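## Task

Pick up the packing tape roll from the cart's upper tray and hang it on the shaft of one of the wall pegs facing the supply shelves, so that the peg's tip pokes out through the roll. Then release it and back the gripper away. The robot must not tip over or be left leaning, or the attempt fails. If the roll only stays on the peg because the robot is still holding it, the goal is not met.

## Robot and tools

Robot: a simulated Hello Robot Stretch 4 with a single arm. It has an omni-wheel base, a lift that slides up a mast, an arm that telescopes forward, a three-joint wrist and a two-finger gripper. It stands about 1.6 m tall, and the base rim is within 0.23 m of the base origin. Cameras: head_camera, head_left_camera, head_right_camera (on the head) and wrist_camera. Loose objects may occasionally get nudged by something.

Frames: the base frame sits on the floor under the base centre, with x forward, y left and z up. hand_pose is a point between the open fingertips, expressed in the base frame; when all wrist joints are 0 its axes line up with the base's. The printed hand position may be slightly wrong. Odometry is the base frame as it was at the start of the scene, counted from wheel rotation only, so slipping shows up as travel. Heading runs from -3.142 to 3.142 and is positive to the left.

execute_actions: "actions" is a list holding one action, or an empty list to just read state and images. An action contains "base", "joints", or both, plus optional "pace" and "contact_limits". Alternatively it contains only "end_of_arm". Motions inside one action start together and may end at different times.
- base: exactly one relative move from where the base last reported itself. translate_m is a forward drive in metres, positive forward, -2 to 2. strafe_m is a sideways slide in metres, positive left, -2 to 2. rotate_rad is a turn in place in radians, positive counter-clockwise seen from above, -3.2 to 3.2.
- joints: absolute targets, one number per named joint. lift_m 0 to 1.2 m. arm_m 0 to 0.55 m extension. wrist_yaw_rad -1.134 to 4.276 (0 points forward, positive turns left, 3.14 folds back, and above 3.4 the arm may block it). wrist_pitch_rad -1.117 to 4.259 (0 level, 1.57 pointing down). wrist_roll_rad -1.117 to 4.259 (at 0 the fingers are level; positive rolls clockwise as seen from behind). gripper_m -0.038 to 0.141, the fingertip gap in metres; negative values press the fingertips together. Any target outside its range gets clipped, and the result reports this. An unknown key or any other bad value gets the whole call refused, and nothing moves. A joint you leave out can keep pushing toward its earlier target.
- pace: "slow", "default", "fast" or "max". The base tops out at 0.1/0.3/0.4/0.6 m/s and 1/2/3/4 rad/s. With the lift raised above 0.2 these caps shrink, down to 0.3 m/s and 1 rad/s at 1.2.
- contact_limits: only arm_m can be set, from 0 (gentlest) to 0.75 (firmest); the default is 0.5.
- end_of_arm: "enable_torque" brings back wrist or gripper motors that have shut off.
- cameras: a list of camera names, or "all". If omitted or null you get every camera; [] returns none.
To unfold the wrist at the start, send lift_m 0.4 together with wrist_yaw_rad 0.

wait: seconds, 0 to 10. Nothing new is commanded. It returns the same output as an empty action.
zoom_image: camera plus region [x0, y0, x1, y1] in image pixels, with the origin at the top left and at most 504x504. This works only on the latest full image from that camera.
finished_scene: pass the current scene's number to close it. This is final. The robot holds its last command first, so the roll must already be hanging by itself and the gripper must be clear. If you reply without any tool call, every remaining scene ends.

Result lines: base_status and joint_status tell how each motion ended. "done" means it reached the target; for the base this counts wheel turns even if the wheels slipped. "off_target" means it stopped short and may still be pushing. "contact_stop_at_<key>" means it met resistance and the part went slack. "limit_stop_at_<name>" means a built-in limit stopped it: tilt means leaning past 6 degrees, after which the lift, arm and wheels go slack and ignore commands; own_body means a self-collision guard. "time_out" can also appear. "torque_fault" means a wrist or gripper motor overloaded and went limp; send enable_torque. on_its_own lists things that were not commanded; its "held at" gives the held target, not the actual position. lidar_m gives 12 distances in 30-degree sectors, starting straight ahead and going counter-clockwise (4th left, 7th behind, 10th right). "-" means nothing seen or closer than 0.25 m, and clear or thin objects can be missed. wrist_depth_mm is a 7x7 grid of depths from 100 to 2000 mm, starting at the top left. turned_by_wheels and turned_by_imu: a gap of more than 0.1 rad suggests a collision or slip, and the heading error is about their difference. base_tilt is in degrees, positive when leaning forward or right, with a fixed offset of about 1.5. motor_effort is in percent, positive toward higher joint values; the bracketed figure is the peak, which is noisy. For wheels, positive means turning right. A gripper effort change at commands of 0 or above signals a firm grip. Neither the gripper reading nor "done" proves that an object is held.

Gripping: command a gap below the roll's width. Squeezing harder pulls the object toward the wrist, and opening pushes it away. If the fingertips snag on a surface, raise the lift.

Avoid: turning or driving with arm_m above 0.2 while holding more than 1 kg, especially at fast paces; strong pushes or pulls with a high gripper; pressing the gripper into things during base or arm moves, which causes torque faults; and tilted-up plus rolled wrist poses, which trigger own_body stops. Drops, slips, slams and hard hits are penalised. Shorter robot motion is better. Camera calibration is supplied separately, using OpenCV conventions in the base frame.

Each tool is called after "Request:" as name(argument=value, ...), one argument or row to a line, values as JSON.

## Session

Request:
execute_actions(
  actions=[],
)

Scene clock: 0.00 s.
base_odometry: x=+0.000 y=+0.000 heading=+0.000 (m, m, rad; odometry frame)
turned_by_wheels: +0.000 (rad since the last result)
turned_by_imu: +0.000 (rad since the last result)
base_tilt: forward=-0.9 right=-0.8 (deg)
lidar_m: 2.10 2.36 1.78 1.31 1.36 1.78 1.99 2.56 1.77 1.73 1.85 2.23
base_status: not commanded
joint_positions: lift_m=+0.200 arm_m=-0.002 wrist_yaw_rad=+3.129 wrist_pitch_rad=-0.007 wrist_roll_rad=+0.020 gripper_m=+0.057
joint_status: not commanded
motor_effort: lift_m=+20 arm_m=-1 wrist_yaw_rad=+0 wrist_pitch_rad=-8 wrist_roll_rad=+0 gripper_m=+1 wheel_0=-1 wheel_1=-1 wheel_2=+0 (%)
hand_pose: x=-0.1188 y=+0.0909 z=+0.3807 quat_wxyz=(+0.006, +0.004, +0.010, +1.000) (m; base frame)
wrist_depth_mm: - 133 - - - - - / - 120 158 - - - - / 106 135 184 - - - - / 143 148 - - - - - / - - 1921 - - - 1863 / 1160 1281 206 1182 205 1308 1336 / 842 842 917 - 960 878 931
pictures: head_camera, head_left_camera, head_right_camera, wrist_camera
Images, in order (width x height): head_camera 420x560, head_left_camera 420x672, head_right_camera 420x672, wrist_camera 616x392.

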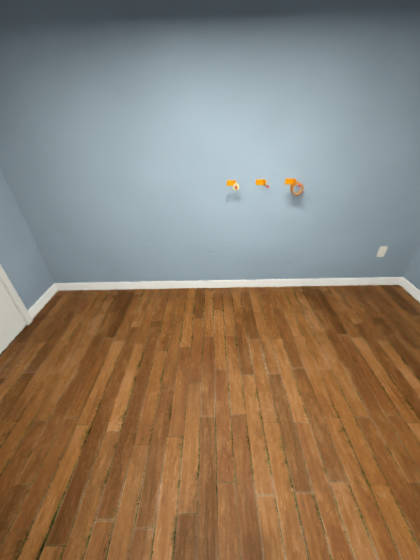

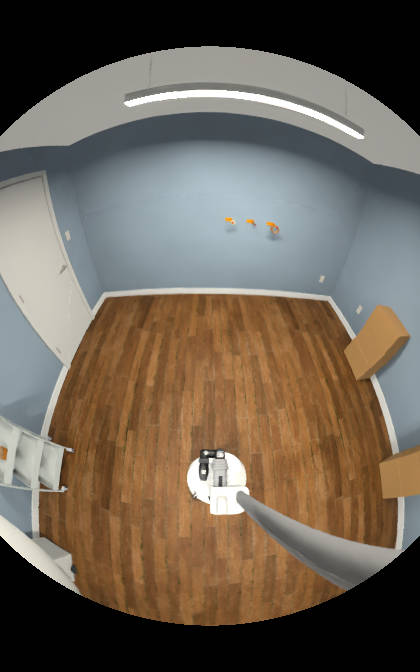

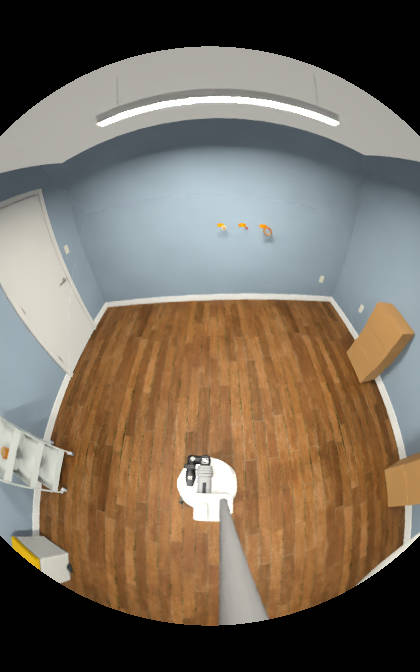

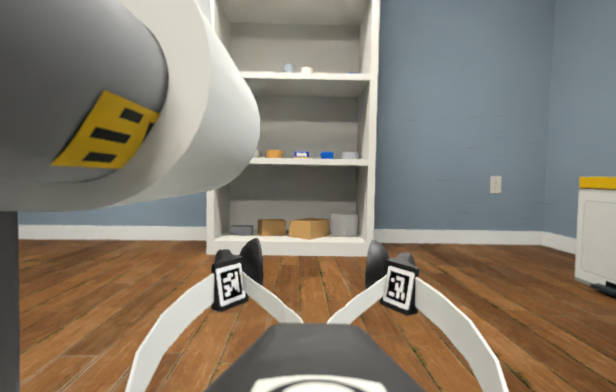

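Cart is on the left.

Request:
execute_actions(
  actions=[
    {"base":{"rotate_rad":1.45},"joints":{"lift_m":0.4,"wrist_yaw_rad":0}},
  ],
)

Request:
zoom_image(
  camera="head_camera",
  region=[0, 150, 420, 560],
)

Scene clock: 3.27 s.
base_odometry: x=+0.000 y=+0.000 heading=+1.449 (m, m, rad; odometry frame)
turned_by_wheels: +1.449 (rad since the last result)
turned_by_imu: +1.482 (rad since the last result)
base_tilt: forward=-0.9 right=-0.8 (deg)
lidar_m: 1.29 1.31 1.69 1.99 2.01 1.85 1.73 1.87 2.46 2.15 2.28 1.88
base_status: done
joint_positions: lift_m=+0.400 arm_m=-0.002 wrist_yaw_rad=+0.000 wrist_pitch_rad=-0.007 wrist_roll_rad=+0.020 gripper_m=+0.057
joint_status: all done
motor_effort: lift_m=+25(29) arm_m=-1(1) wrist_yaw_rad=-1(6) wrist_pitch_rad=-9(9) wrist_roll_rad=-1(1) gripper_m=-2(3) wheel_0=-5(11) wheel_1=-5(6) wheel_2=-3(12) (%)
hand_pose: x=+0.4572 y=-0.0873 z=+0.5800 quat_wxyz=(+1.000, +0.010, -0.004, +0.000) (m; base frame)
wrist_depth_mm: 1430 1397 1464 1499 1537 1576 1618 / 1430 1397 1499 1499 1576 1618 1661 / 1430 1182 1499 1537 1576 1618 1661 / 1430 1499 1499 1537 1576 1618 1661 / 1430 1397 1078 1499 1618 1618 1708 / 1430 1397 206 1537 205 1618 1661 / 1255 1078 1281 - 1366 1281 1336
pictures: head_camera, head_left_camera, head_right_camera, wrist_camera
camera_calibration (this result's frames):
wrist_camera: T_world_to_cam=[[0.0104125, -0.99994, -0.00335972, -0.0926811], [-0.0391368, 0.0029498, -0.99923, 0.637667], [0.99918, 0.010536, -0.0391038, -0.195723], [0, 0, 0, 1]] pos_world=[0.221484, -0.0924944, 0.629211]
Images, in order (width x height): head_camera 420x560, head_left_camera 420x672, head_right_camera 420x672, wrist_camera 616x392.

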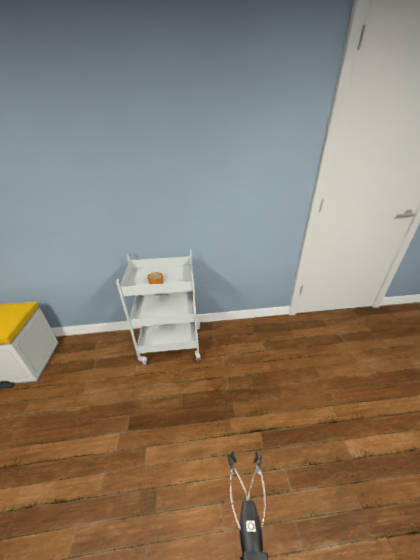

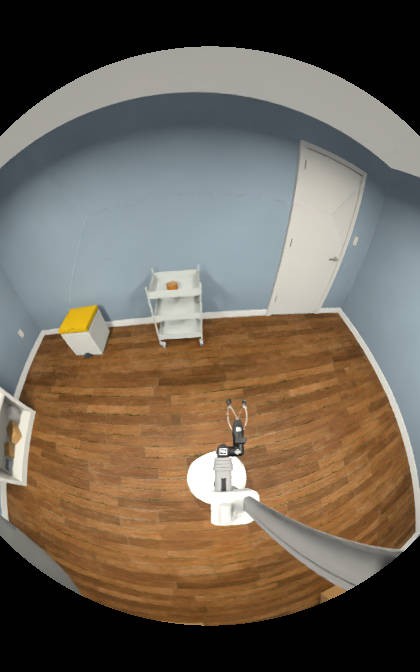

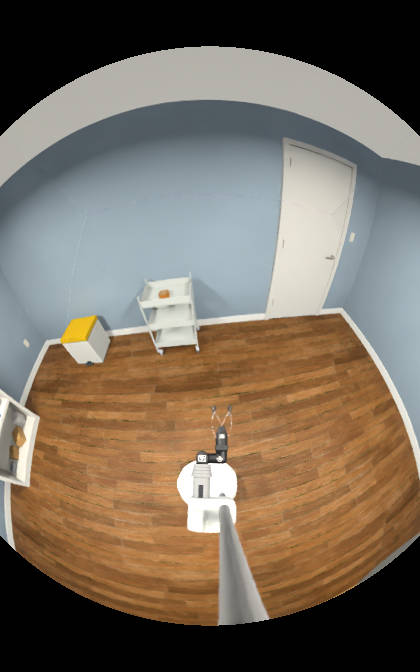

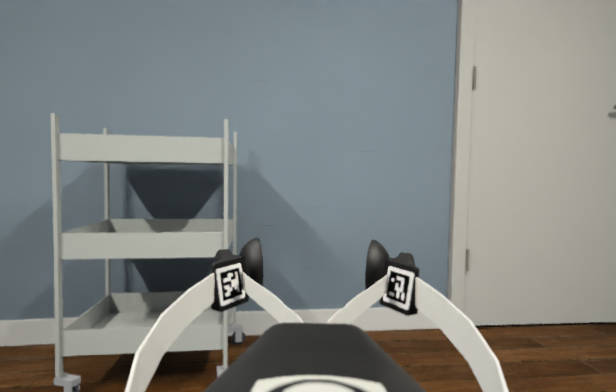

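Region (0, 150, 420, 560) of head_camera's 420x560 image, scaled by 1.200, with more detail than that image has; it fills the top 492 rows of this view, and the rest is white.

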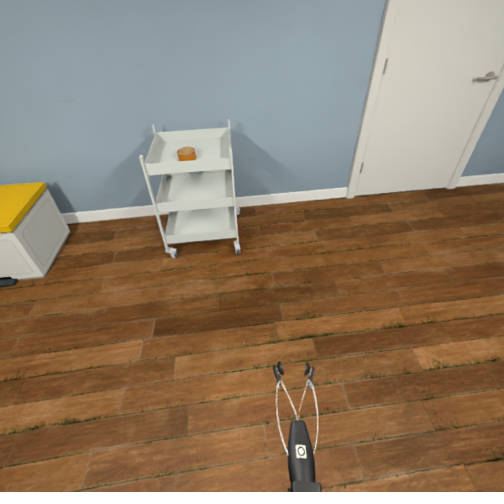

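Request:
execute_actions(
  actions=[
    {"base":{"strafe_m":0.47},"joints":{"lift_m":1.0,"wrist_pitch_rad":1.57,"gripper_m":0.14}},
  ],
  cameras=[],
)

Request:
execute_actions(
  actions=[
    {"base":{"translate_m":0.75}},
  ],
  cameras=["head_camera","wrist_camera"],
)

Scene clock: 8.47 s.
base_odometry: x=-0.466 y=+0.057 heading=+1.449 (m, m, rad; odometry frame)
turned_by_wheels: +0.000 (rad since the last result)
turned_by_imu: +0.001 (rad since the last result)
base_tilt: forward=-0.9 right=-0.7 (deg)
lidar_m: 1.25 1.39 1.54 1.51 1.54 2.24 1.74 2.10 2.25 2.59 2.71 1.81
base_status: done
joint_positions: lift_m=+1.000 arm_m=-0.002 wrist_yaw_rad=+0.000 wrist_pitch_rad=+1.570 wrist_roll_rad=+0.020 gripper_m=+0.140
joint_status: all done
motor_effort: lift_m=+25(28) arm_m=-1(1) wrist_yaw_rad=+0(1) wrist_pitch_rad=-3(7) wrist_roll_rad=-1(0) gripper_m=+0(2) wheel_0=-3(11) wheel_1=+3(11) wheel_2=+0(3) (%)
hand_pose: x=+0.1689 y=-0.0874 z=+0.8894 quat_wxyz=(+0.707, +0.007, +0.707, -0.007) (m; base frame)
wrist_depth_mm: 1078 1098 1118 1098 1078 1078 1098 / 1138 1118 1118 1118 1098 1098 1098 / 1138 1118 1118 1118 1118 1138 1098 / 1118 1138 1138 917 1118 1098 1138 / 1138 1118 917 931 1118 1118 1118 / 1160 1138 946 169 1138 1138 1118 / 1182 1160 1160 - 1160 1160 1160
pictures: none
No camera images: the call's "cameras" was empty. Leave "cameras" out to get every camera's image.

Scene clock: 12.43 s.
base_odometry: x=-0.376 y=+0.801 heading=+1.449 (m, m, rad; odometry frame)
turned_by_wheels: +0.001 (rad since the last result)
turned_by_imu: -0.003 (rad since the last result)
base_tilt: forward=-0.9 right=-0.8 (deg)
lidar_m: 0.49 0.92 0.89 2.09 1.64 2.66 2.49 2.76 2.85 2.63 1.55 0.56
base_status: done
joint_positions: lift_m=+1.000 arm_m=-0.002 wrist_yaw_rad=+0.000 wrist_pitch_rad=+1.570 wrist_roll_rad=+0.020 gripper_m=+0.140
joint_status: not commanded
motor_effort: lift_m=+25(25) arm_m=-1(1) wrist_yaw_rad=-1(0) wrist_pitch_rad=-2(2) wrist_roll_rad=-1(1) gripper_m=-4(4) wheel_0=+5(9) wheel_1=+4(9) wheel_2=-2(14) (%)
hand_pose: x=+0.1689 y=-0.0874 z=+0.8894 quat_wxyz=(+0.707, +0.007, +0.707, -0.007) (m; base frame)
wrist_depth_mm: 1098 1118 1118 960 976 1098 1078 / 1118 1138 1118 1118 1098 1078 1098 / 1118 1118 1118 1118 1118 1118 1118 / 1138 1118 1118 917 1138 1138 1098 / 1138 1118 917 917 1138 1138 1118 / 1160 1160 931 169 1118 1138 1138 / 1160 1160 1160 - 1138 1160 1138
pictures: head_camera, wrist_camera
camera_calibration (this result's frames):
wrist_camera: T_world_to_cam=[[-0.00341411, -0.999945, -0.00992985, -0.0805951], [-0.998951, 0.00295683, 0.0457073, 0.168276], [-0.0456754, 0.0100755, -0.998906, 1.13444], [0, 0, 0, 1]] pos_world=[0.21964, -0.0925182, 1.1247]
Images, in order (width x height): head_camera 420x560, wrist_camera 616x392.

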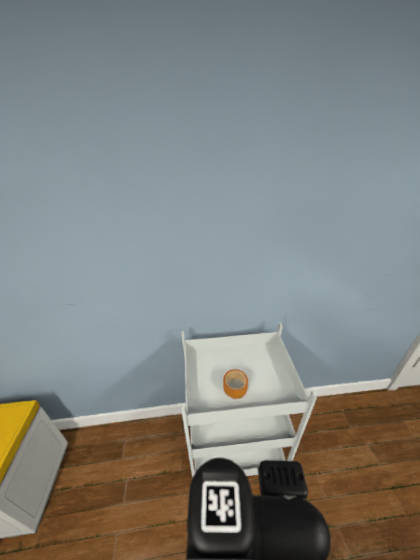

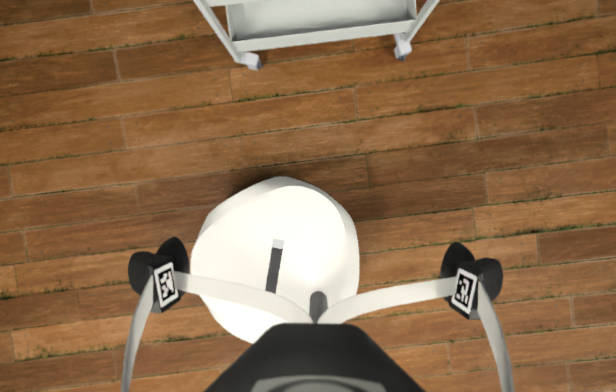

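Request:
execute_actions(
  actions=[
    {"base":{"strafe_m":0.02},"joints":{"arm_m":0.45}},
  ],
  cameras=["wrist_camera"],
)

Scene clock: 15.57 s.
base_odometry: x=-0.395 y=+0.804 heading=+1.449 (m, m, rad; odometry frame)
turned_by_wheels: +0.000 (rad since the last result)
turned_by_imu: +0.000 (rad since the last result)
base_tilt: forward=-0.9 right=-0.7 (deg)
lidar_m: 0.51 0.91 0.87 2.07 1.62 2.64 2.49 2.74 2.89 2.65 1.52 0.56
base_status: done
joint_positions: lift_m=+1.000 arm_m=+0.449 wrist_yaw_rad=+0.000 wrist_pitch_rad=+1.570 wrist_roll_rad=+0.020 gripper_m=+0.140
joint_status: all done
motor_effort: lift_m=+25(25) arm_m=+5(9) wrist_yaw_rad=+0(1) wrist_pitch_rad=-2(2) wrist_roll_rad=+0(1) gripper_m=+6(2) wheel_0=-4(11) wheel_1=+2(6) wheel_2=+0(2) (%)
hand_pose: x=+0.6203 y=-0.0874 z=+0.8894 quat_wxyz=(+0.707, +0.007, +0.707, -0.007) (m; base frame)
wrist_depth_mm: 634 445 442 442 442 439 917 / 904 445 449 445 449 442 1098 / 1138 452 452 452 449 449 1118 / 1138 459 459 452 459 452 1098 / 1160 452 462 462 455 459 1098 / 1138 1160 427 169 436 392 1138 / 1160 1160 1160 - 1160 1160 1118
pictures: wrist_camera
camera_calibration (this result's frames):
wrist_camera: T_world_to_cam=[[-0.00328566, -0.999945, -0.00992999, -0.0791333], [-0.998953, 0.00282892, 0.0456649, 0.619288], [-0.0456343, 0.0100696, -0.998907, 1.15503], [0, 0, 0, 1]] pos_world=[0.671089, -0.0925116, 1.12471]
Images, in order (width x height): wrist_camera 616x392.

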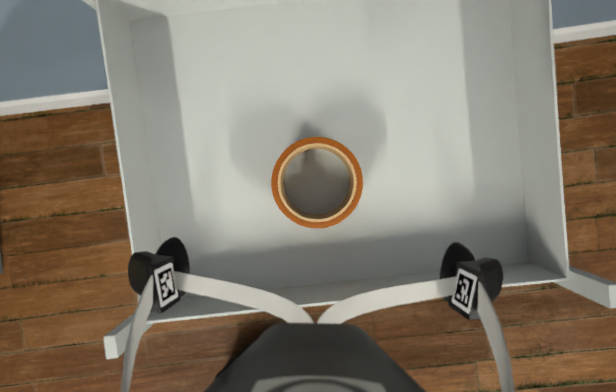

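Request:
execute_actions(
  actions=[
    {"joints":{"arm_m":0.495,"lift_m":0.87}},
  ],
  cameras=["wrist_camera"],
)

Scene clock: 18.77 s.
base_odometry: x=-0.395 y=+0.804 heading=+1.449 (m, m, rad; odometry frame)
turned_by_wheels: +0.000 (rad since the last result)
turned_by_imu: +0.000 (rad since the last result)
base_tilt: forward=-0.9 right=-0.7 (deg)
lidar_m: 0.50 0.92 0.87 2.07 1.63 2.61 2.51 2.76 2.87 2.64 1.53 0.55
base_status: not commanded
joint_positions: lift_m=+0.870 arm_m=+0.494 wrist_yaw_rad=+0.000 wrist_pitch_rad=+1.570 wrist_roll_rad=+0.020 gripper_m=+0.140
joint_status: all done
motor_effort: lift_m=+16(24) arm_m=+5(5) wrist_yaw_rad=+1(1) wrist_pitch_rad=-3(3) wrist_roll_rad=+0(1) gripper_m=+0(4) wheel_0=-4(4) wheel_1=+2(3) wheel_2=+0(0) (%)
hand_pose: x=+0.6653 y=-0.0874 z=+0.7601 quat_wxyz=(+0.707, +0.007, +0.707, -0.007) (m; base frame)
wrist_depth_mm: 304 319 319 317 317 315 314 / 296 324 320 320 320 319 317 / 298 325 324 322 322 320 320 / 297 325 327 325 324 325 322 / 303 332 330 329 327 327 327 / 310 332 330 169 330 327 327 / 307 336 336 - 330 330 320
pictures: wrist_camera
camera_calibration (this result's frames):
wrist_camera: T_world_to_cam=[[-0.00340275, -0.999945, -0.00992932, -0.0801918], [-0.998944, 0.00294396, 0.0458602, 0.669912], [-0.0458284, 0.0100749, -0.998899, 1.0281], [0, 0, 0, 1]] pos_world=[0.716048, -0.0925175, 0.995446]
Images, in order (width x height): wrist_camera 616x392.

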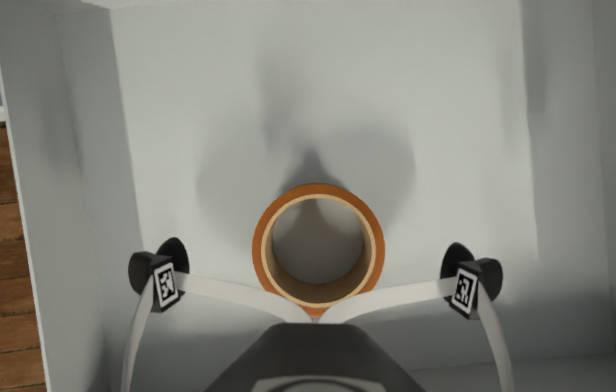

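Request:
execute_actions(
  actions=[
    {"joints":{"lift_m":0.805},"pace":"slow"},
  ],
  cameras=["wrist_camera"],
)

Request:
execute_actions(
  actions=[
    {"joints":{"gripper_m":0.03}},
  ],
  cameras=["wrist_camera"],
)

Request:
execute_actions(
  actions=[
    {"joints":{"lift_m":1.0}},
  ],
  cameras=["wrist_camera"],
)

Scene clock: 20.87 s.
base_odometry: x=-0.395 y=+0.804 heading=+1.449 (m, m, rad; odometry frame)
turned_by_wheels: +0.000 (rad since the last result)
turned_by_imu: +0.000 (rad since the last result)
base_tilt: forward=-0.8 right=-0.8 (deg)
lidar_m: 0.49 0.94 0.89 2.07 1.63 2.63 2.51 2.77 2.88 2.65 1.52 0.56
base_status: not commanded
joint_positions: lift_m=+0.805 arm_m=+0.494 wrist_yaw_rad=+0.000 wrist_pitch_rad=+1.570 wrist_roll_rad=+0.020 gripper_m=+0.140
joint_status: all done
motor_effort: lift_m=+16(19) arm_m=+5(5) wrist_yaw_rad=+0(1) wrist_pitch_rad=-3(3) wrist_roll_rad=+0(1) gripper_m=-1(3) wheel_0=-4(4) wheel_1=+2(3) wheel_2=+0(0) (%)
hand_pose: x=+0.6653 y=-0.0874 z=+0.6951 quat_wxyz=(+0.707, +0.007, +0.707, -0.007) (m; base frame)
wrist_depth_mm: 256 256 256 254 253 251 252 / 258 257 256 256 254 254 254 / 262 259 259 257 257 256 255 / 263 263 262 260 259 258 257 / 264 264 264 263 263 260 259 / 266 267 266 169 214 262 263 / 265 270 267 - 265 265 265
pictures: wrist_camera
camera_calibration (this result's frames):
wrist_camera: T_world_to_cam=[[-0.00340291, -0.999945, -0.00992932, -0.0808369], [-0.998944, 0.00294412, 0.0458601, 0.672894], [-0.0458283, 0.0100749, -0.998899, 0.96319], [0, 0, 0, 1]] pos_world=[0.716049, -0.0925175, 0.930467]
Images, in order (width x height): wrist_camera 616x392.

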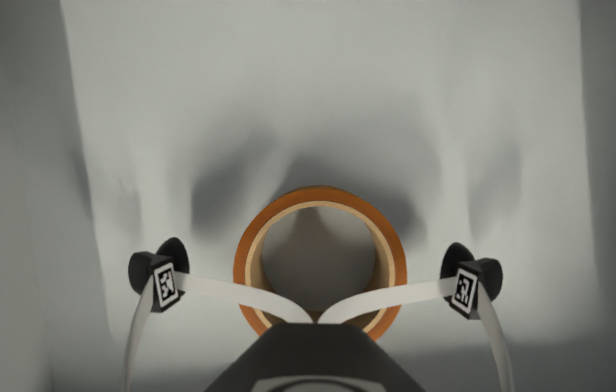

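Scene clock: 22.97 s.
base_odometry: x=-0.395 y=+0.804 heading=+1.449 (m, m, rad; odometry frame)
turned_by_wheels: +0.000 (rad since the last result)
turned_by_imu: +0.000 (rad since the last result)
base_tilt: forward=-0.9 right=-0.7 (deg)
lidar_m: 0.50 0.92 0.89 2.06 1.62 2.63 2.50 2.76 2.90 2.65 1.52 0.57
base_status: not commanded
joint_positions: lift_m=+0.805 arm_m=+0.494 wrist_yaw_rad=+0.000 wrist_pitch_rad=+1.570 wrist_roll_rad=+0.020 gripper_m=+0.031
joint_status: all done
motor_effort: lift_m=+16(16) arm_m=+5(5) wrist_yaw_rad=+1(0) wrist_pitch_rad=-3(3) wrist_roll_rad=-1(1) gripper_m=-23(23) wheel_0=-4(4) wheel_1=+3(3) wheel_2=+0(0) (%)
hand_pose: x=+0.6653 y=-0.0874 z=+0.6951 quat_wxyz=(+0.707, +0.007, +0.707, -0.007) (m; base frame)
wrist_depth_mm: 256 255 254 253 252 251 252 / 257 256 256 256 255 253 253 / 259 260 258 257 257 256 254 / 262 263 260 259 258 258 258 / 265 264 214 263 259 260 259 / 267 179 194 264 193 180 262 / 265 270 268 - 265 265 265
pictures: wrist_camera
camera_calibration (this result's frames):
wrist_camera: T_world_to_cam=[[-0.00340311, -0.999945, -0.00992932, -0.080837], [-0.998944, 0.00294432, 0.0458602, 0.672895], [-0.0458284, 0.0100749, -0.998899, 0.963168], [0, 0, 0, 1]] pos_world=[0.71605, -0.0925175, 0.930445]
Images, in order (width x height): wrist_camera 616x392.

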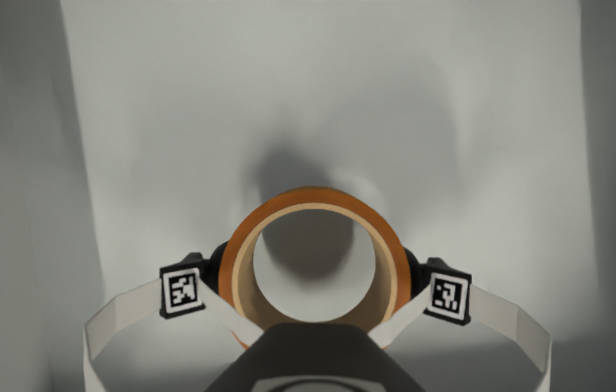

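Scene clock: 24.87 s.
base_odometry: x=-0.395 y=+0.804 heading=+1.449 (m, m, rad; odometry frame)
turned_by_wheels: +0.000 (rad since the last result)
turned_by_imu: +0.000 (rad since the last result)
base_tilt: forward=-0.9 right=-0.7 (deg)
lidar_m: 0.49 0.92 0.87 2.06 1.62 2.64 2.49 2.75 2.89 2.65 1.51 0.55
base_status: not commanded
joint_positions: lift_m=+1.000 arm_m=+0.494 wrist_yaw_rad=+0.000 wrist_pitch_rad=+1.570 wrist_roll_rad=+0.020 gripper_m=+0.031
joint_status: all done
motor_effort: lift_m=+26(28) arm_m=+5(5) wrist_yaw_rad=+0(0) wrist_pitch_rad=-2(2) wrist_roll_rad=-1(1) gripper_m=-28(24) wheel_0=-4(4) wheel_1=+2(3) wheel_2=+0(0) (%)
hand_pose: x=+0.6653 y=-0.0874 z=+0.8893 quat_wxyz=(+0.707, +0.007, +0.707, -0.007) (m; base frame)
wrist_depth_mm: 500 496 445 445 442 439 788 / 768 449 445 452 445 442 1078 / 1138 452 452 445 449 449 1118 / 1160 455 455 455 452 452 1098 / 1138 466 213 462 455 462 1118 / 1138 178 194 459 193 181 449 / 1160 424 449 - 1160 1160 1118
pictures: wrist_camera
camera_calibration (this result's frames):
wrist_camera: T_world_to_cam=[[-0.00340273, -0.999945, -0.00992942, -0.0789089], [-0.998945, 0.00294422, 0.0458312, 0.664028], [-0.0457995, 0.0100749, -0.9989, 1.15712], [0, 0, 0, 1]] pos_world=[0.716054, -0.0925175, 1.12463]
Images, in order (width x height): wrist_camera 616x392.

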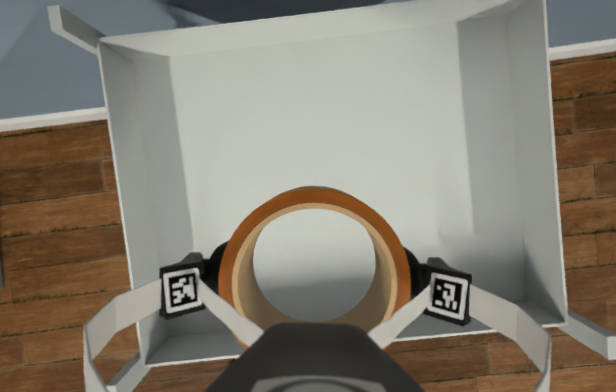

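Request:
execute_actions(
  actions=[
    {"joints":{"arm_m":0.0,"wrist_pitch_rad":0}},
  ],
  cameras=[],
)

Request:
execute_actions(
  actions=[
    {"base":{"rotate_rad":-1.48}},
  ],
  cameras=[],
)

Request:
execute_actions(
  actions=[
    {"base":{"translate_m":1.3}},
  ],
  cameras=["head_camera","wrist_camera"],
)

Scene clock: 28.70 s.
base_odometry: x=-0.395 y=+0.804 heading=+1.449 (m, m, rad; odometry frame)
turned_by_wheels: +0.000 (rad since the last result)
turned_by_imu: +0.000 (rad since the last result)
base_tilt: forward=-0.9 right=-0.7 (deg)
lidar_m: 0.49 0.93 0.88 2.06 1.62 2.64 2.50 2.75 2.87 2.65 1.52 0.56
base_status: not commanded
joint_positions: lift_m=+1.000 arm_m=+0.001 wrist_yaw_rad=+0.000 wrist_pitch_rad=+0.003 wrist_roll_rad=+0.020 gripper_m=+0.031
joint_status: all done
motor_effort: lift_m=+26(26) arm_m=-5(5) wrist_yaw_rad=+0(0) wrist_pitch_rad=-13(19) wrist_roll_rad=-1(0) gripper_m=-20(20) wheel_0=-4(4) wheel_1=+3(2) wheel_2=+0(0) (%)
hand_pose: x=+0.4603 y=-0.0874 z=+1.1768 quat_wxyz=(+1.000, +0.010, +0.002, +0.000) (m; base frame)
wrist_depth_mm: 654 668 683 707 723 750 768 / 654 676 699 723 741 750 788 / 661 676 691 723 741 768 788 / 668 691 715 707 759 768 798 / 668 699 213 741 732 778 798 / 676 178 195 723 193 180 820 / 683 699 723 - 788 809 831
pictures: none
No camera images: the call's "cameras" was empty. Leave "cameras" out to get every camera's image.

Scene clock: 30.90 s.
base_odometry: x=-0.395 y=+0.804 heading=-0.030 (m, m, rad; odometry frame)
turned_by_wheels: -1.479 (rad since the last result)
turned_by_imu: -1.512 (rad since the last result)
base_tilt: forward=-0.9 right=-0.7 (deg)
lidar_m: 2.64 1.38 0.54 0.50 0.94 0.88 1.63 1.65 2.82 2.50 2.76 2.71
base_status: done
joint_positions: lift_m=+1.000 arm_m=+0.001 wrist_yaw_rad=+0.000 wrist_pitch_rad=+0.003 wrist_roll_rad=+0.020 gripper_m=+0.031
joint_status: not commanded
motor_effort: lift_m=+25(26) arm_m=-5(5) wrist_yaw_rad=+0(1) wrist_pitch_rad=-12(13) wrist_roll_rad=-1(1) gripper_m=-25(25) wheel_0=+4(9) wheel_1=+4(9) wheel_2=+3(10) (%)
hand_pose: x=+0.4602 y=-0.0875 z=+1.1769 quat_wxyz=(+1.000, +0.010, +0.002, +0.000) (m; base frame)
wrist_depth_mm: 1618 - - - - - - / 1618 - - - - - - / 1661 - - - - - - / 1661 - - - - - - / 1708 - 214 - - - - / 1661 177 195 - 194 180 - / 1661 - - - - - -
pictures: none
No camera images: the call's "cameras" was empty. Leave "cameras" out to get every camera's image.

Scene clock: 36.70 s.
base_odometry: x=+0.904 y=+0.766 heading=-0.029 (m, m, rad; odometry frame)
turned_by_wheels: +0.000 (rad since the last result)
turned_by_imu: -0.006 (rad since the last result)
base_tilt: forward=-0.9 right=-0.7 (deg)
lidar_m: 1.35 1.38 1.01 0.94 1.00 1.03 2.10 2.96 2.71 2.43 1.85 1.41
base_status: done
joint_positions: lift_m=+1.000 arm_m=+0.001 wrist_yaw_rad=+0.000 wrist_pitch_rad=+0.003 wrist_roll_rad=+0.020 gripper_m=+0.031
joint_status: not commanded
motor_effort: lift_m=+25(25) arm_m=-5(5) wrist_yaw_rad=+0(1) wrist_pitch_rad=-13(12) wrist_roll_rad=-1(1) gripper_m=-26(25) wheel_0=+4(9) wheel_1=+4(5) wheel_2=-2(12) (%)
hand_pose: x=+0.4602 y=-0.0874 z=+1.1769 quat_wxyz=(+1.000, +0.010, +0.002, +0.000) (m; base frame)
wrist_depth_mm: 1078 1118 1118 1138 1138 1160 1182 / 1078 1118 1138 1138 1160 1160 1160 / 1118 1118 1138 1138 1160 1160 1205 / 1138 1138 1118 1160 1182 1160 1160 / 1138 1138 214 1182 1182 1182 1229 / 1138 178 194 1182 200 180 1205 / 1138 1160 1160 - 1205 1205 1229
pictures: head_camera, wrist_camera
camera_calibration (this result's frames):
wrist_camera: T_world_to_cam=[[0.0100157, -0.999944, -0.00346275, -0.090508], [-0.0499769, 0.00295802, -0.998746, 1.23865], [0.9987, 0.0101762, -0.0499444, -0.162513], [0, 0, 0, 1]] pos_world=[0.225112, -0.0925131, 1.22867]
Images, in order (width x height): head_camera 420x560, wrist_camera 616x392.

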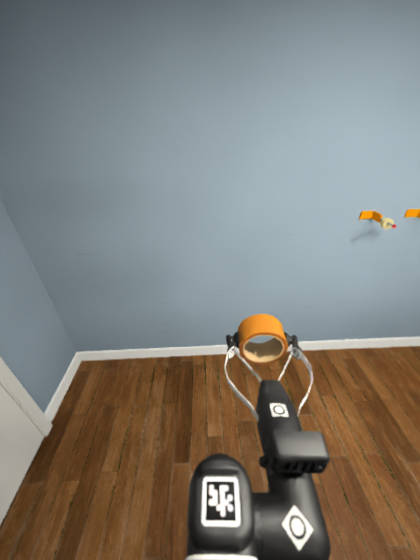

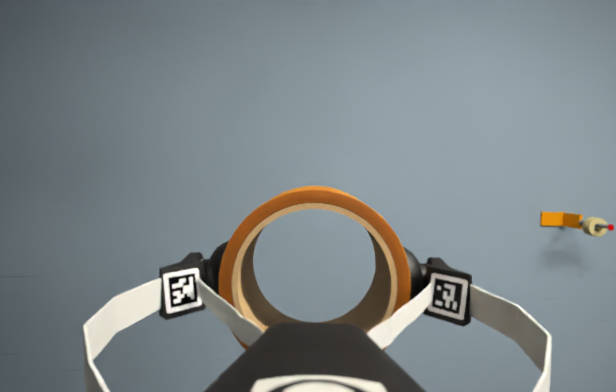

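Request:
execute_actions(
  actions=[
    {"base":{"rotate_rad":0.09}},
  ],
  cameras=[],
)

Request:
execute_actions(
  actions=[
    {"base":{"strafe_m":-0.95}},
  ],
  cameras=["head_camera","wrist_camera"],
)

Scene clock: 38.83 s.
base_odometry: x=+0.904 y=+0.766 heading=+0.060 (m, m, rad; odometry frame)
turned_by_wheels: +0.089 (rad since the last result)
turned_by_imu: +0.091 (rad since the last result)
base_tilt: forward=-0.9 right=-0.8 (deg)
lidar_m: 1.35 1.36 0.98 0.94 1.03 1.04 3.08 3.05 2.73 2.43 1.68 1.39
base_status: done
joint_positions: lift_m=+1.000 arm_m=+0.001 wrist_yaw_rad=+0.000 wrist_pitch_rad=+0.003 wrist_roll_rad=+0.020 gripper_m=+0.031
joint_status: not commanded
motor_effort: lift_m=+25(25) arm_m=-5(5) wrist_yaw_rad=+0(0) wrist_pitch_rad=-13(12) wrist_roll_rad=+0(1) gripper_m=-24(26) wheel_0=-4(7) wheel_1=-4(6) wheel_2=-4(10) (%)
hand_pose: x=+0.4602 y=-0.0874 z=+1.1769 quat_wxyz=(+1.000, +0.010, +0.002, +0.000) (m; base frame)
wrist_depth_mm: 1138 1138 1138 1098 1098 1078 1098 / 1160 1138 1118 1118 1098 1098 1098 / 1160 1182 1138 1138 1138 1118 1118 / 1182 1182 1160 1138 1138 1138 1098 / 1205 1205 213 1138 1160 1160 1118 / 1205 178 194 1160 200 180 1138 / 1229 1182 1182 - 1160 1160 1118
pictures: none
No camera images: the call's "cameras" was empty. Leave "cameras" out to get every camera's image.

Scene clock: 43.33 s.
base_odometry: x=+0.961 y=-0.182 heading=+0.060 (m, m, rad; odometry frame)
turned_by_wheels: +0.000 (rad since the last result)
turned_by_imu: +0.001 (rad since the last result)
base_tilt: forward=-0.8 right=-0.7 (deg)
lidar_m: 1.18 1.39 1.95 1.91 1.75 2.56 3.06 2.06 1.86 1.48 1.82 1.25
base_status: done
joint_positions: lift_m=+1.000 arm_m=+0.001 wrist_yaw_rad=+0.000 wrist_pitch_rad=+0.003 wrist_roll_rad=+0.020 gripper_m=+0.031
joint_status: not commanded
motor_effort: lift_m=+25(25) arm_m=-5(5) wrist_yaw_rad=+1(1) wrist_pitch_rad=-12(13) wrist_roll_rad=-1(1) gripper_m=-23(26) wheel_0=+3(12) wheel_1=-1(15) wheel_2=+0(1) (%)
hand_pose: x=+0.4602 y=-0.0874 z=+1.1769 quat_wxyz=(+1.000, +0.010, +0.002, +0.000) (m; base frame)
wrist_depth_mm: 1098 1098 1098 1078 1060 1078 1060 / 1138 1118 1098 1098 1078 1078 1060 / 1138 1138 1118 1098 1118 1078 1078 / 1160 1118 1118 1098 1118 1098 1098 / 1182 1138 213 1138 1098 1078 1118 / 1160 178 194 1138 200 180 1118 / 1160 1160 1182 - 1138 1138 1098
pictures: head_camera, wrist_camera
camera_calibration (this result's frames):
wrist_camera: T_world_to_cam=[[0.00998795, -0.999944, -0.00346298, -0.090503], [-0.0499768, 0.00295964, -0.998746, 1.23865], [0.9987, 0.0101485, -0.0499444, -0.162513], [0, 0, 0, 1]] pos_world=[0.225109, -0.0925146, 1.22867]
Images, in order (width x height): head_camera 420x560, wrist_camera 616x392.

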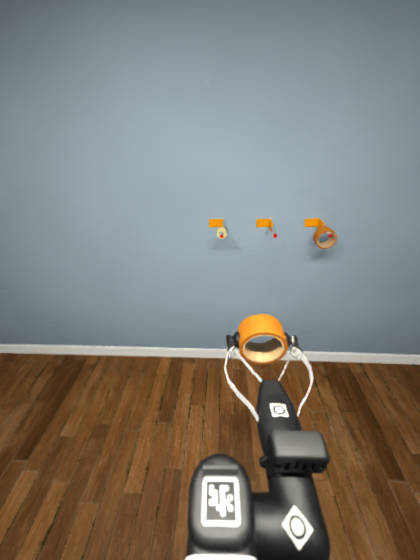

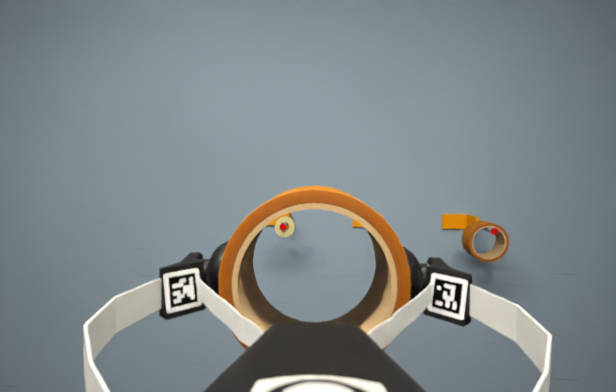

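Request:
execute_actions(
  actions=[
    {"base":{"rotate_rad":-0.04},"joints":{"lift_m":0.92}},
  ],
  cameras=[],
)

Request:
execute_actions(
  actions=[
    {"base":{"strafe_m":-0.12}},
  ],
  cameras=[],
)

Request:
execute_actions(
  actions=[
    {"base":{"translate_m":0.4}},
  ],
  cameras=["head_camera","wrist_camera"],
)

Scene clock: 45.70 s.
base_odometry: x=+0.961 y=-0.182 heading=+0.021 (m, m, rad; odometry frame)
turned_by_wheels: -0.039 (rad since the last result)
turned_by_imu: -0.040 (rad since the last result)
base_tilt: forward=-0.9 right=-0.7 (deg)
lidar_m: 1.18 1.38 1.88 1.91 1.75 2.56 3.02 2.13 1.85 1.48 1.86 1.25
base_status: done
joint_positions: lift_m=+0.920 arm_m=+0.001 wrist_yaw_rad=+0.000 wrist_pitch_rad=+0.003 wrist_roll_rad=+0.020 gripper_m=+0.031
joint_status: all done
motor_effort: lift_m=+17(23) arm_m=-5(5) wrist_yaw_rad=+1(0) wrist_pitch_rad=-12(13) wrist_roll_rad=-1(1) gripper_m=-25(26) wheel_0=+5(6) wheel_1=+4(4) wheel_2=+5(8) (%)
hand_pose: x=+0.4602 y=-0.0874 z=+1.0976 quat_wxyz=(+1.000, +0.010, +0.002, +0.000) (m; base frame)
wrist_depth_mm: 1078 1078 1098 1098 1078 1078 1078 / 1098 1098 1098 1098 1098 1118 1078 / 1098 1118 1118 1078 1098 1118 1098 / 1118 1118 1118 1098 1078 1098 1118 / 1118 1118 213 1138 1118 1118 1118 / 1138 177 193 1118 193 180 1138 / 1138 1138 1138 - 1160 1160 1160
pictures: none
No camera images: the call's "cameras" was empty. Leave "cameras" out to get every camera's image.

Scene clock: 47.27 s.
base_odometry: x=+0.963 y=-0.302 heading=+0.021 (m, m, rad; odometry frame)
turned_by_wheels: +0.000 (rad since the last result)
turned_by_imu: +0.000 (rad since the last result)
base_tilt: forward=-0.9 right=-0.7 (deg)
lidar_m: 1.19 1.37 1.86 2.01 1.88 2.62 3.07 1.96 1.72 1.35 1.74 1.21
base_status: done
joint_positions: lift_m=+0.920 arm_m=+0.001 wrist_yaw_rad=+0.000 wrist_pitch_rad=+0.003 wrist_roll_rad=+0.020 gripper_m=+0.031
joint_status: not commanded
motor_effort: lift_m=+17(17) arm_m=-4(5) wrist_yaw_rad=+0(1) wrist_pitch_rad=-12(13) wrist_roll_rad=-1(1) gripper_m=-25(25) wheel_0=+4(13) wheel_1=-3(15) wheel_2=+0(3) (%)
hand_pose: x=+0.4602 y=-0.0874 z=+1.0976 quat_wxyz=(+1.000, +0.010, +0.002, +0.000) (m; base frame)
wrist_depth_mm: 1078 1060 1098 1078 1078 1098 1098 / 1078 1078 1098 1078 1098 1098 1078 / 1098 1098 1060 1098 1098 1098 1098 / 1098 1118 1098 1118 1118 1118 1138 / 1138 1138 213 1118 1118 1118 1118 / 1138 178 193 1160 200 180 1138 / 1160 1138 1138 - 1138 1118 1160
pictures: none
No camera images: the call's "cameras" was empty. Leave "cameras" out to get every camera's image.

Scene clock: 50.07 s.
base_odometry: x=+1.363 y=-0.294 heading=+0.021 (m, m, rad; odometry frame)
turned_by_wheels: +0.001 (rad since the last result)
turned_by_imu: -0.002 (rad since the last result)
base_tilt: forward=-0.9 right=-0.7 (deg)
lidar_m: 0.74 0.96 1.30 2.01 2.08 2.32 3.92 2.12 1.41 1.37 1.29 0.83
base_status: done
joint_positions: lift_m=+0.920 arm_m=+0.001 wrist_yaw_rad=+0.000 wrist_pitch_rad=+0.003 wrist_roll_rad=+0.020 gripper_m=+0.031
joint_status: not commanded
motor_effort: lift_m=+17(17) arm_m=-5(5) wrist_yaw_rad=+0(1) wrist_pitch_rad=-12(13) wrist_roll_rad=-1(1) gripper_m=-26(24) wheel_0=+6(7) wheel_1=+5(9) wheel_2=-3(13) (%)
hand_pose: x=+0.4602 y=-0.0874 z=+1.0976 quat_wxyz=(+1.000, +0.010, +0.002, +0.000) (m; base frame)
wrist_depth_mm: 691 691 699 691 691 691 691 / 699 699 699 699 691 699 707 / 707 707 699 707 707 699 715 / 707 707 715 715 715 715 723 / 715 715 213 715 715 723 723 / 723 178 194 732 200 181 723 / 741 741 741 - 732 741 732
pictures: head_camera, wrist_camera
camera_calibration (this result's frames):
wrist_camera: T_world_to_cam=[[0.00994212, -0.999945, -0.00346266, -0.0907702], [-0.0499718, 0.00296166, -0.998746, 1.15941], [0.998701, 0.0101027, -0.0499396, -0.166477], [0, 0, 0, 1]] pos_world=[0.225101, -0.0925171, 1.14933]
Images, in order (width x height): head_camera 420x560, wrist_camera 616x392.

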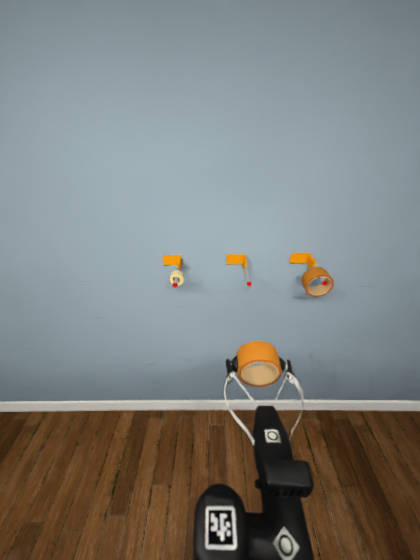

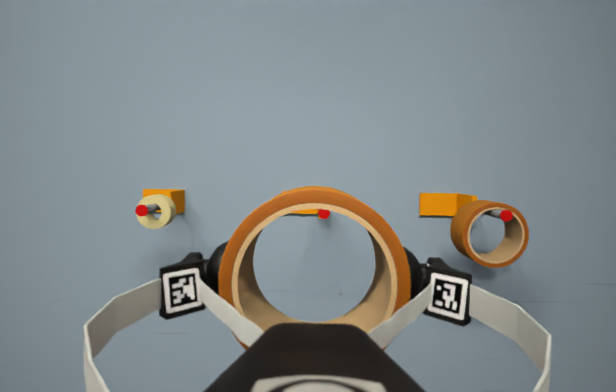

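Request:
execute_actions(
  actions=[
    {"base":{"strafe_m":-0.02},"joints":{"lift_m":0.905,"arm_m":0.24}},
  ],
  cameras=["head_camera","wrist_camera"],
)

Scene clock: 52.83 s.
base_odometry: x=+1.363 y=-0.313 heading=+0.021 (m, m, rad; odometry frame)
turned_by_wheels: +0.000 (rad since the last result)
turned_by_imu: +0.000 (rad since the last result)
base_tilt: forward=-0.8 right=-0.8 (deg)
lidar_m: 0.78 0.96 1.31 2.04 2.12 2.37 3.54 2.14 1.39 1.35 1.31 0.82
base_status: done
joint_positions: lift_m=+0.905 arm_m=+0.239 wrist_yaw_rad=+0.000 wrist_pitch_rad=+0.003 wrist_roll_rad=+0.020 gripper_m=+0.031
joint_status: all done
motor_effort: lift_m=+17(16) arm_m=+5(7) wrist_yaw_rad=+1(2) wrist_pitch_rad=-12(12) wrist_roll_rad=-1(1) gripper_m=-24(26) wheel_0=+3(12) wheel_1=-3(9) wheel_2=+0(0) (%)
hand_pose: x=+0.6986 y=-0.0874 z=+1.0826 quat_wxyz=(+1.000, +0.010, +0.002, +0.000) (m; base frame)
wrist_depth_mm: 455 459 462 462 459 459 459 / 462 462 466 466 462 466 469 / 466 469 469 469 469 466 466 / 421 469 469 466 477 473 452 / 477 477 213 477 477 477 357 / 484 177 193 484 193 181 484 / 488 484 484 - 492 484 488
pictures: head_camera, wrist_camera
camera_calibration (this result's frames):
wrist_camera: T_world_to_cam=[[0.010017, -0.999944, -0.00346188, -0.093223], [-0.0498864, 0.002958, -0.998751, 1.15634], [0.998705, 0.0101772, -0.049854, -0.405332], [0, 0, 0, 1]] pos_world=[0.463427, -0.0925131, 1.13436]
Images, in order (width x height): head_camera 420x560, wrist_camera 616x392.

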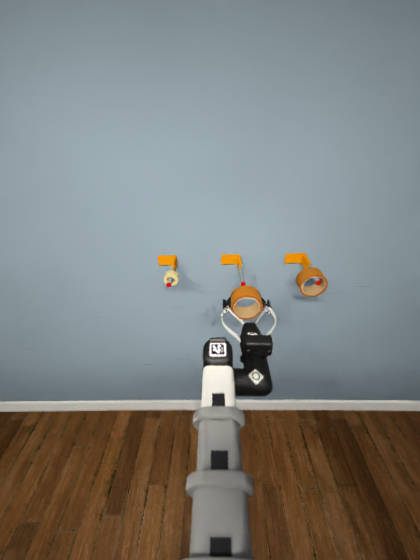

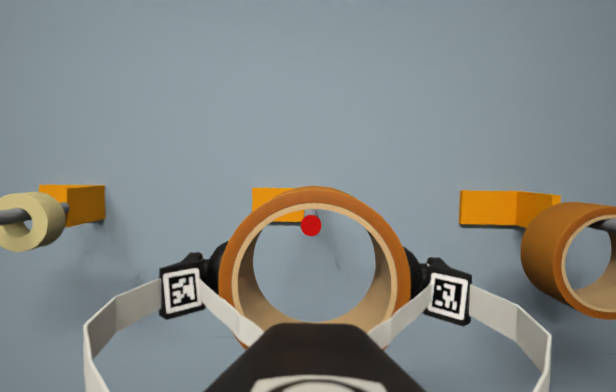

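Request:
execute_actions(
  actions=[
    {"joints":{"arm_m":0.41},"pace":"slow","contact_limits":{"arm_m":0.2}},
  ],
  cameras=["head_camera","wrist_camera"],
)

Scene clock: 56.80 s.
base_odometry: x=+1.363 y=-0.313 heading=+0.021 (m, m, rad; odometry frame)
turned_by_wheels: +0.000 (rad since the last result)
turned_by_imu: +0.000 (rad since the last result)
base_tilt: forward=-0.9 right=-0.8 (deg)
lidar_m: 0.79 0.95 1.31 2.02 2.10 2.37 3.56 2.13 1.39 1.35 1.29 0.82
base_status: not commanded
joint_positions: lift_m=+0.905 arm_m=+0.409 wrist_yaw_rad=+0.000 wrist_pitch_rad=+0.003 wrist_roll_rad=+0.020 gripper_m=+0.031
joint_status: all done
motor_effort: lift_m=+17(16) arm_m=+5(6) wrist_yaw_rad=+1(0) wrist_pitch_rad=-12(12) wrist_roll_rad=-1(1) gripper_m=-25(24) wheel_0=+3(3) wheel_1=-3(3) wheel_2=+0(0) (%)
contact_limits: arm_m 0.2
hand_pose: x=+0.8685 y=-0.0874 z=+1.0826 quat_wxyz=(+1.000, +0.010, +0.002, +0.000) (m; base frame)
wrist_depth_mm: 293 291 294 291 293 293 293 / 297 294 296 296 294 297 297 / 297 298 298 300 297 300 300 / 301 301 303 300 300 303 301 / 303 306 213 303 303 304 303 / 309 178 194 127 194 181 309 / 309 309 310 - 310 310 312
pictures: head_camera, wrist_camera
camera_calibration (this result's frames):
wrist_camera: T_world_to_cam=[[0.0100013, -0.999944, -0.00346191, -0.0949165], [-0.0498864, 0.00295883, -0.998751, 1.16481], [0.998705, 0.0101615, -0.049854, -0.575088], [0, 0, 0, 1]] pos_world=[0.633401, -0.0925139, 1.13436]
Images, in order (width x height): head_camera 420x560, wrist_camera 616x392.

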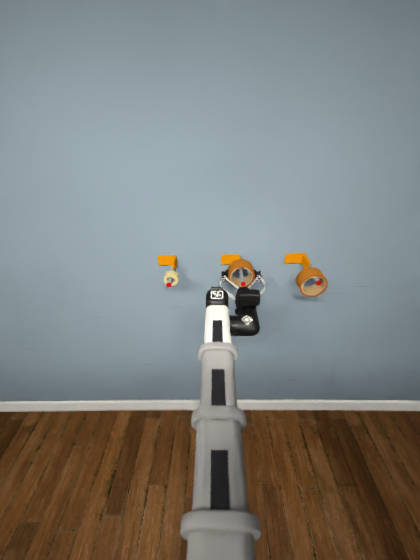

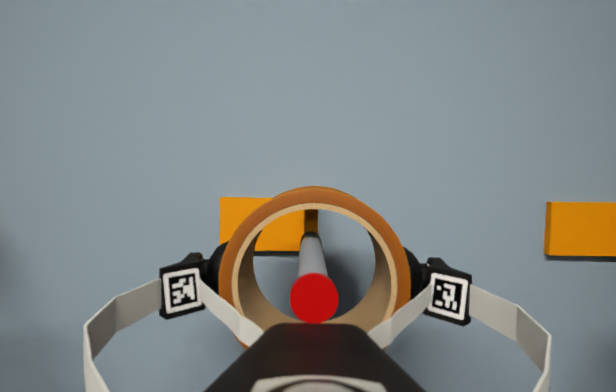

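Tip is through. Lower a bit to cut the drop, then release.

Request:
execute_actions(
  actions=[
    {"joints":{"lift_m":0.89},"pace":"slow"},
  ],
  cameras=[],
)

Request:
execute_actions(
  actions=[
    {"joints":{"gripper_m":0.14}},
  ],
  cameras=[],
)

Request:
execute_actions(
  actions=[
    {"joints":{"arm_m":0.0},"base":{"translate_m":-0.1}},
  ],
  cameras=["head_camera","wrist_camera"],
)

Scene clock: 58.77 s.
base_odometry: x=+1.363 y=-0.313 heading=+0.021 (m, m, rad; odometry frame)
turned_by_wheels: +0.000 (rad since the last result)
turned_by_imu: +0.000 (rad since the last result)
base_tilt: forward=-0.9 right=-0.7 (deg)
lidar_m: 0.76 0.95 1.30 2.03 2.11 2.38 3.54 2.12 1.41 1.34 1.34 0.81
base_status: not commanded
joint_positions: lift_m=+0.891 arm_m=+0.409 wrist_yaw_rad=+0.001 wrist_pitch_rad=-0.010 wrist_roll_rad=+0.020 gripper_m=+0.031
joint_status: all done
on_its_own: wrist_pitch_rad is at rest, and its effort (+25) is outside its rest range (-23 to +23)
motor_effort: lift_m=+11(18) arm_m=+4(5) wrist_yaw_rad=-2(2) wrist_pitch_rad=+25(27) wrist_roll_rad=+0(0) gripper_m=-25(24) wheel_0=+3(3) wheel_1=-3(3) wheel_2=+0(0) (%)
hand_pose: x=+0.8687 y=-0.0872 z=+1.0719 quat_wxyz=(+1.000, +0.010, -0.005, +0.000) (m; base frame)
wrist_depth_mm: 296 297 297 297 297 297 296 / 297 298 297 297 298 298 297 / 300 300 301 300 300 300 300 / 303 303 303 294 301 301 301 / 303 304 213 297 303 303 304 / 306 181 193 240 194 180 307 / 309 307 309 - 306 307 307
pictures: none
No camera images: the call's "cameras" was empty. Leave "cameras" out to get every camera's image.

Scene clock: 60.87 s.
base_odometry: x=+1.363 y=-0.313 heading=+0.021 (m, m, rad; odometry frame)
turned_by_wheels: +0.000 (rad since the last result)
turned_by_imu: +0.000 (rad since the last result)
base_tilt: forward=-0.9 right=-0.8 (deg)
lidar_m: 0.76 0.95 1.29 2.03 2.11 2.37 3.54 2.13 1.41 1.35 1.30 0.81
base_status: not commanded
joint_positions: lift_m=+0.890 arm_m=+0.409 wrist_yaw_rad=+0.000 wrist_pitch_rad=+0.002 wrist_roll_rad=+0.020 gripper_m=+0.140
joint_status: all done
motor_effort: lift_m=+16(16) arm_m=+4(4) wrist_yaw_rad=+0(3) wrist_pitch_rad=-8(26) wrist_roll_rad=-1(1) gripper_m=+2(22) wheel_0=+3(3) wheel_1=-3(3) wheel_2=+0(0) (%)
hand_pose: x=+0.8686 y=-0.0874 z=+1.0681 quat_wxyz=(+1.000, +0.010, +0.001, +0.000) (m; base frame)
wrist_depth_mm: 294 293 293 293 294 293 294 / 294 297 297 296 296 296 296 / 298 297 298 298 298 298 298 / 300 301 300 191 298 304 303 / 304 303 303 296 304 303 306 / 307 306 202 167 193 307 307 / 309 310 310 - 309 307 310
pictures: none
No camera images: the call's "cameras" was empty. Leave "cameras" out to get every camera's image.

Scene clock: 63.17 s.
base_odometry: x=+1.263 y=-0.316 heading=+0.021 (m, m, rad; odometry frame)
turned_by_wheels: -0.001 (rad since the last result)
turned_by_imu: +0.000 (rad since the last result)
base_tilt: forward=-0.9 right=-0.8 (deg)
lidar_m: 0.85 1.05 1.45 2.04 2.04 2.89 3.34 2.06 1.40 1.35 1.48 0.92
base_status: done
joint_positions: lift_m=+0.890 arm_m=+0.001 wrist_yaw_rad=+0.000 wrist_pitch_rad=+0.002 wrist_roll_rad=+0.020 gripper_m=+0.140
joint_status: all done
motor_effort: lift_m=+16(16) arm_m=-5(2) wrist_yaw_rad=+1(0) wrist_pitch_rad=-10(10) wrist_roll_rad=-1(1) gripper_m=+0(5) wheel_0=-5(8) wheel_1=-4(8) wheel_2=+2(14) (%)
hand_pose: x=+0.4602 y=-0.0874 z=+1.0680 quat_wxyz=(+1.000, +0.010, +0.001, +0.000) (m; base frame)
wrist_depth_mm: 788 788 788 788 788 798 788 / 788 798 788 798 798 788 788 / 788 788 798 798 798 798 788 / 809 809 809 809 809 798 820 / 809 831 820 820 831 809 831 / 820 820 820 168 820 831 831 / 842 831 831 - 831 831 831
pictures: head_camera, wrist_camera
camera_calibration (this result's frames):
wrist_camera: T_world_to_cam=[[0.00985429, -0.999945, -0.00345182, -0.0908706], [-0.0488612, 0.00296635, -0.998801, 1.12938], [0.998757, 0.0100111, -0.0488293, -0.169196], [0, 0, 0, 1]] pos_world=[0.225064, -0.0925219, 1.11945]
Images, in order (width x height): head_camera 420x560, wrist_camera 616x392.

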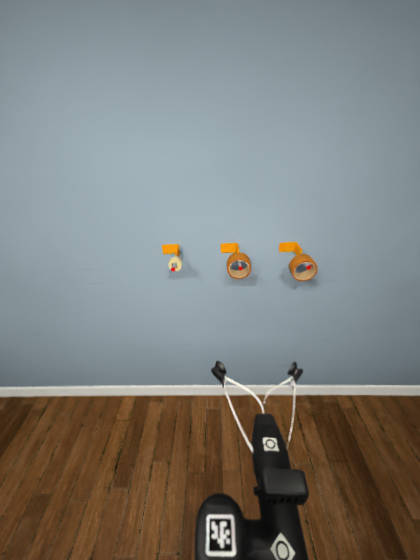

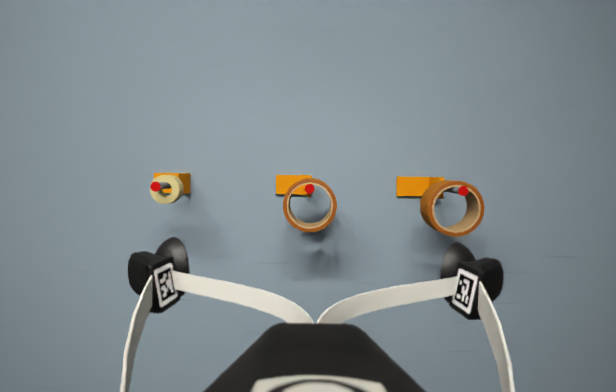

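Request:
finished_scene(
  scene=1,
)

The scene is finished: the task was done.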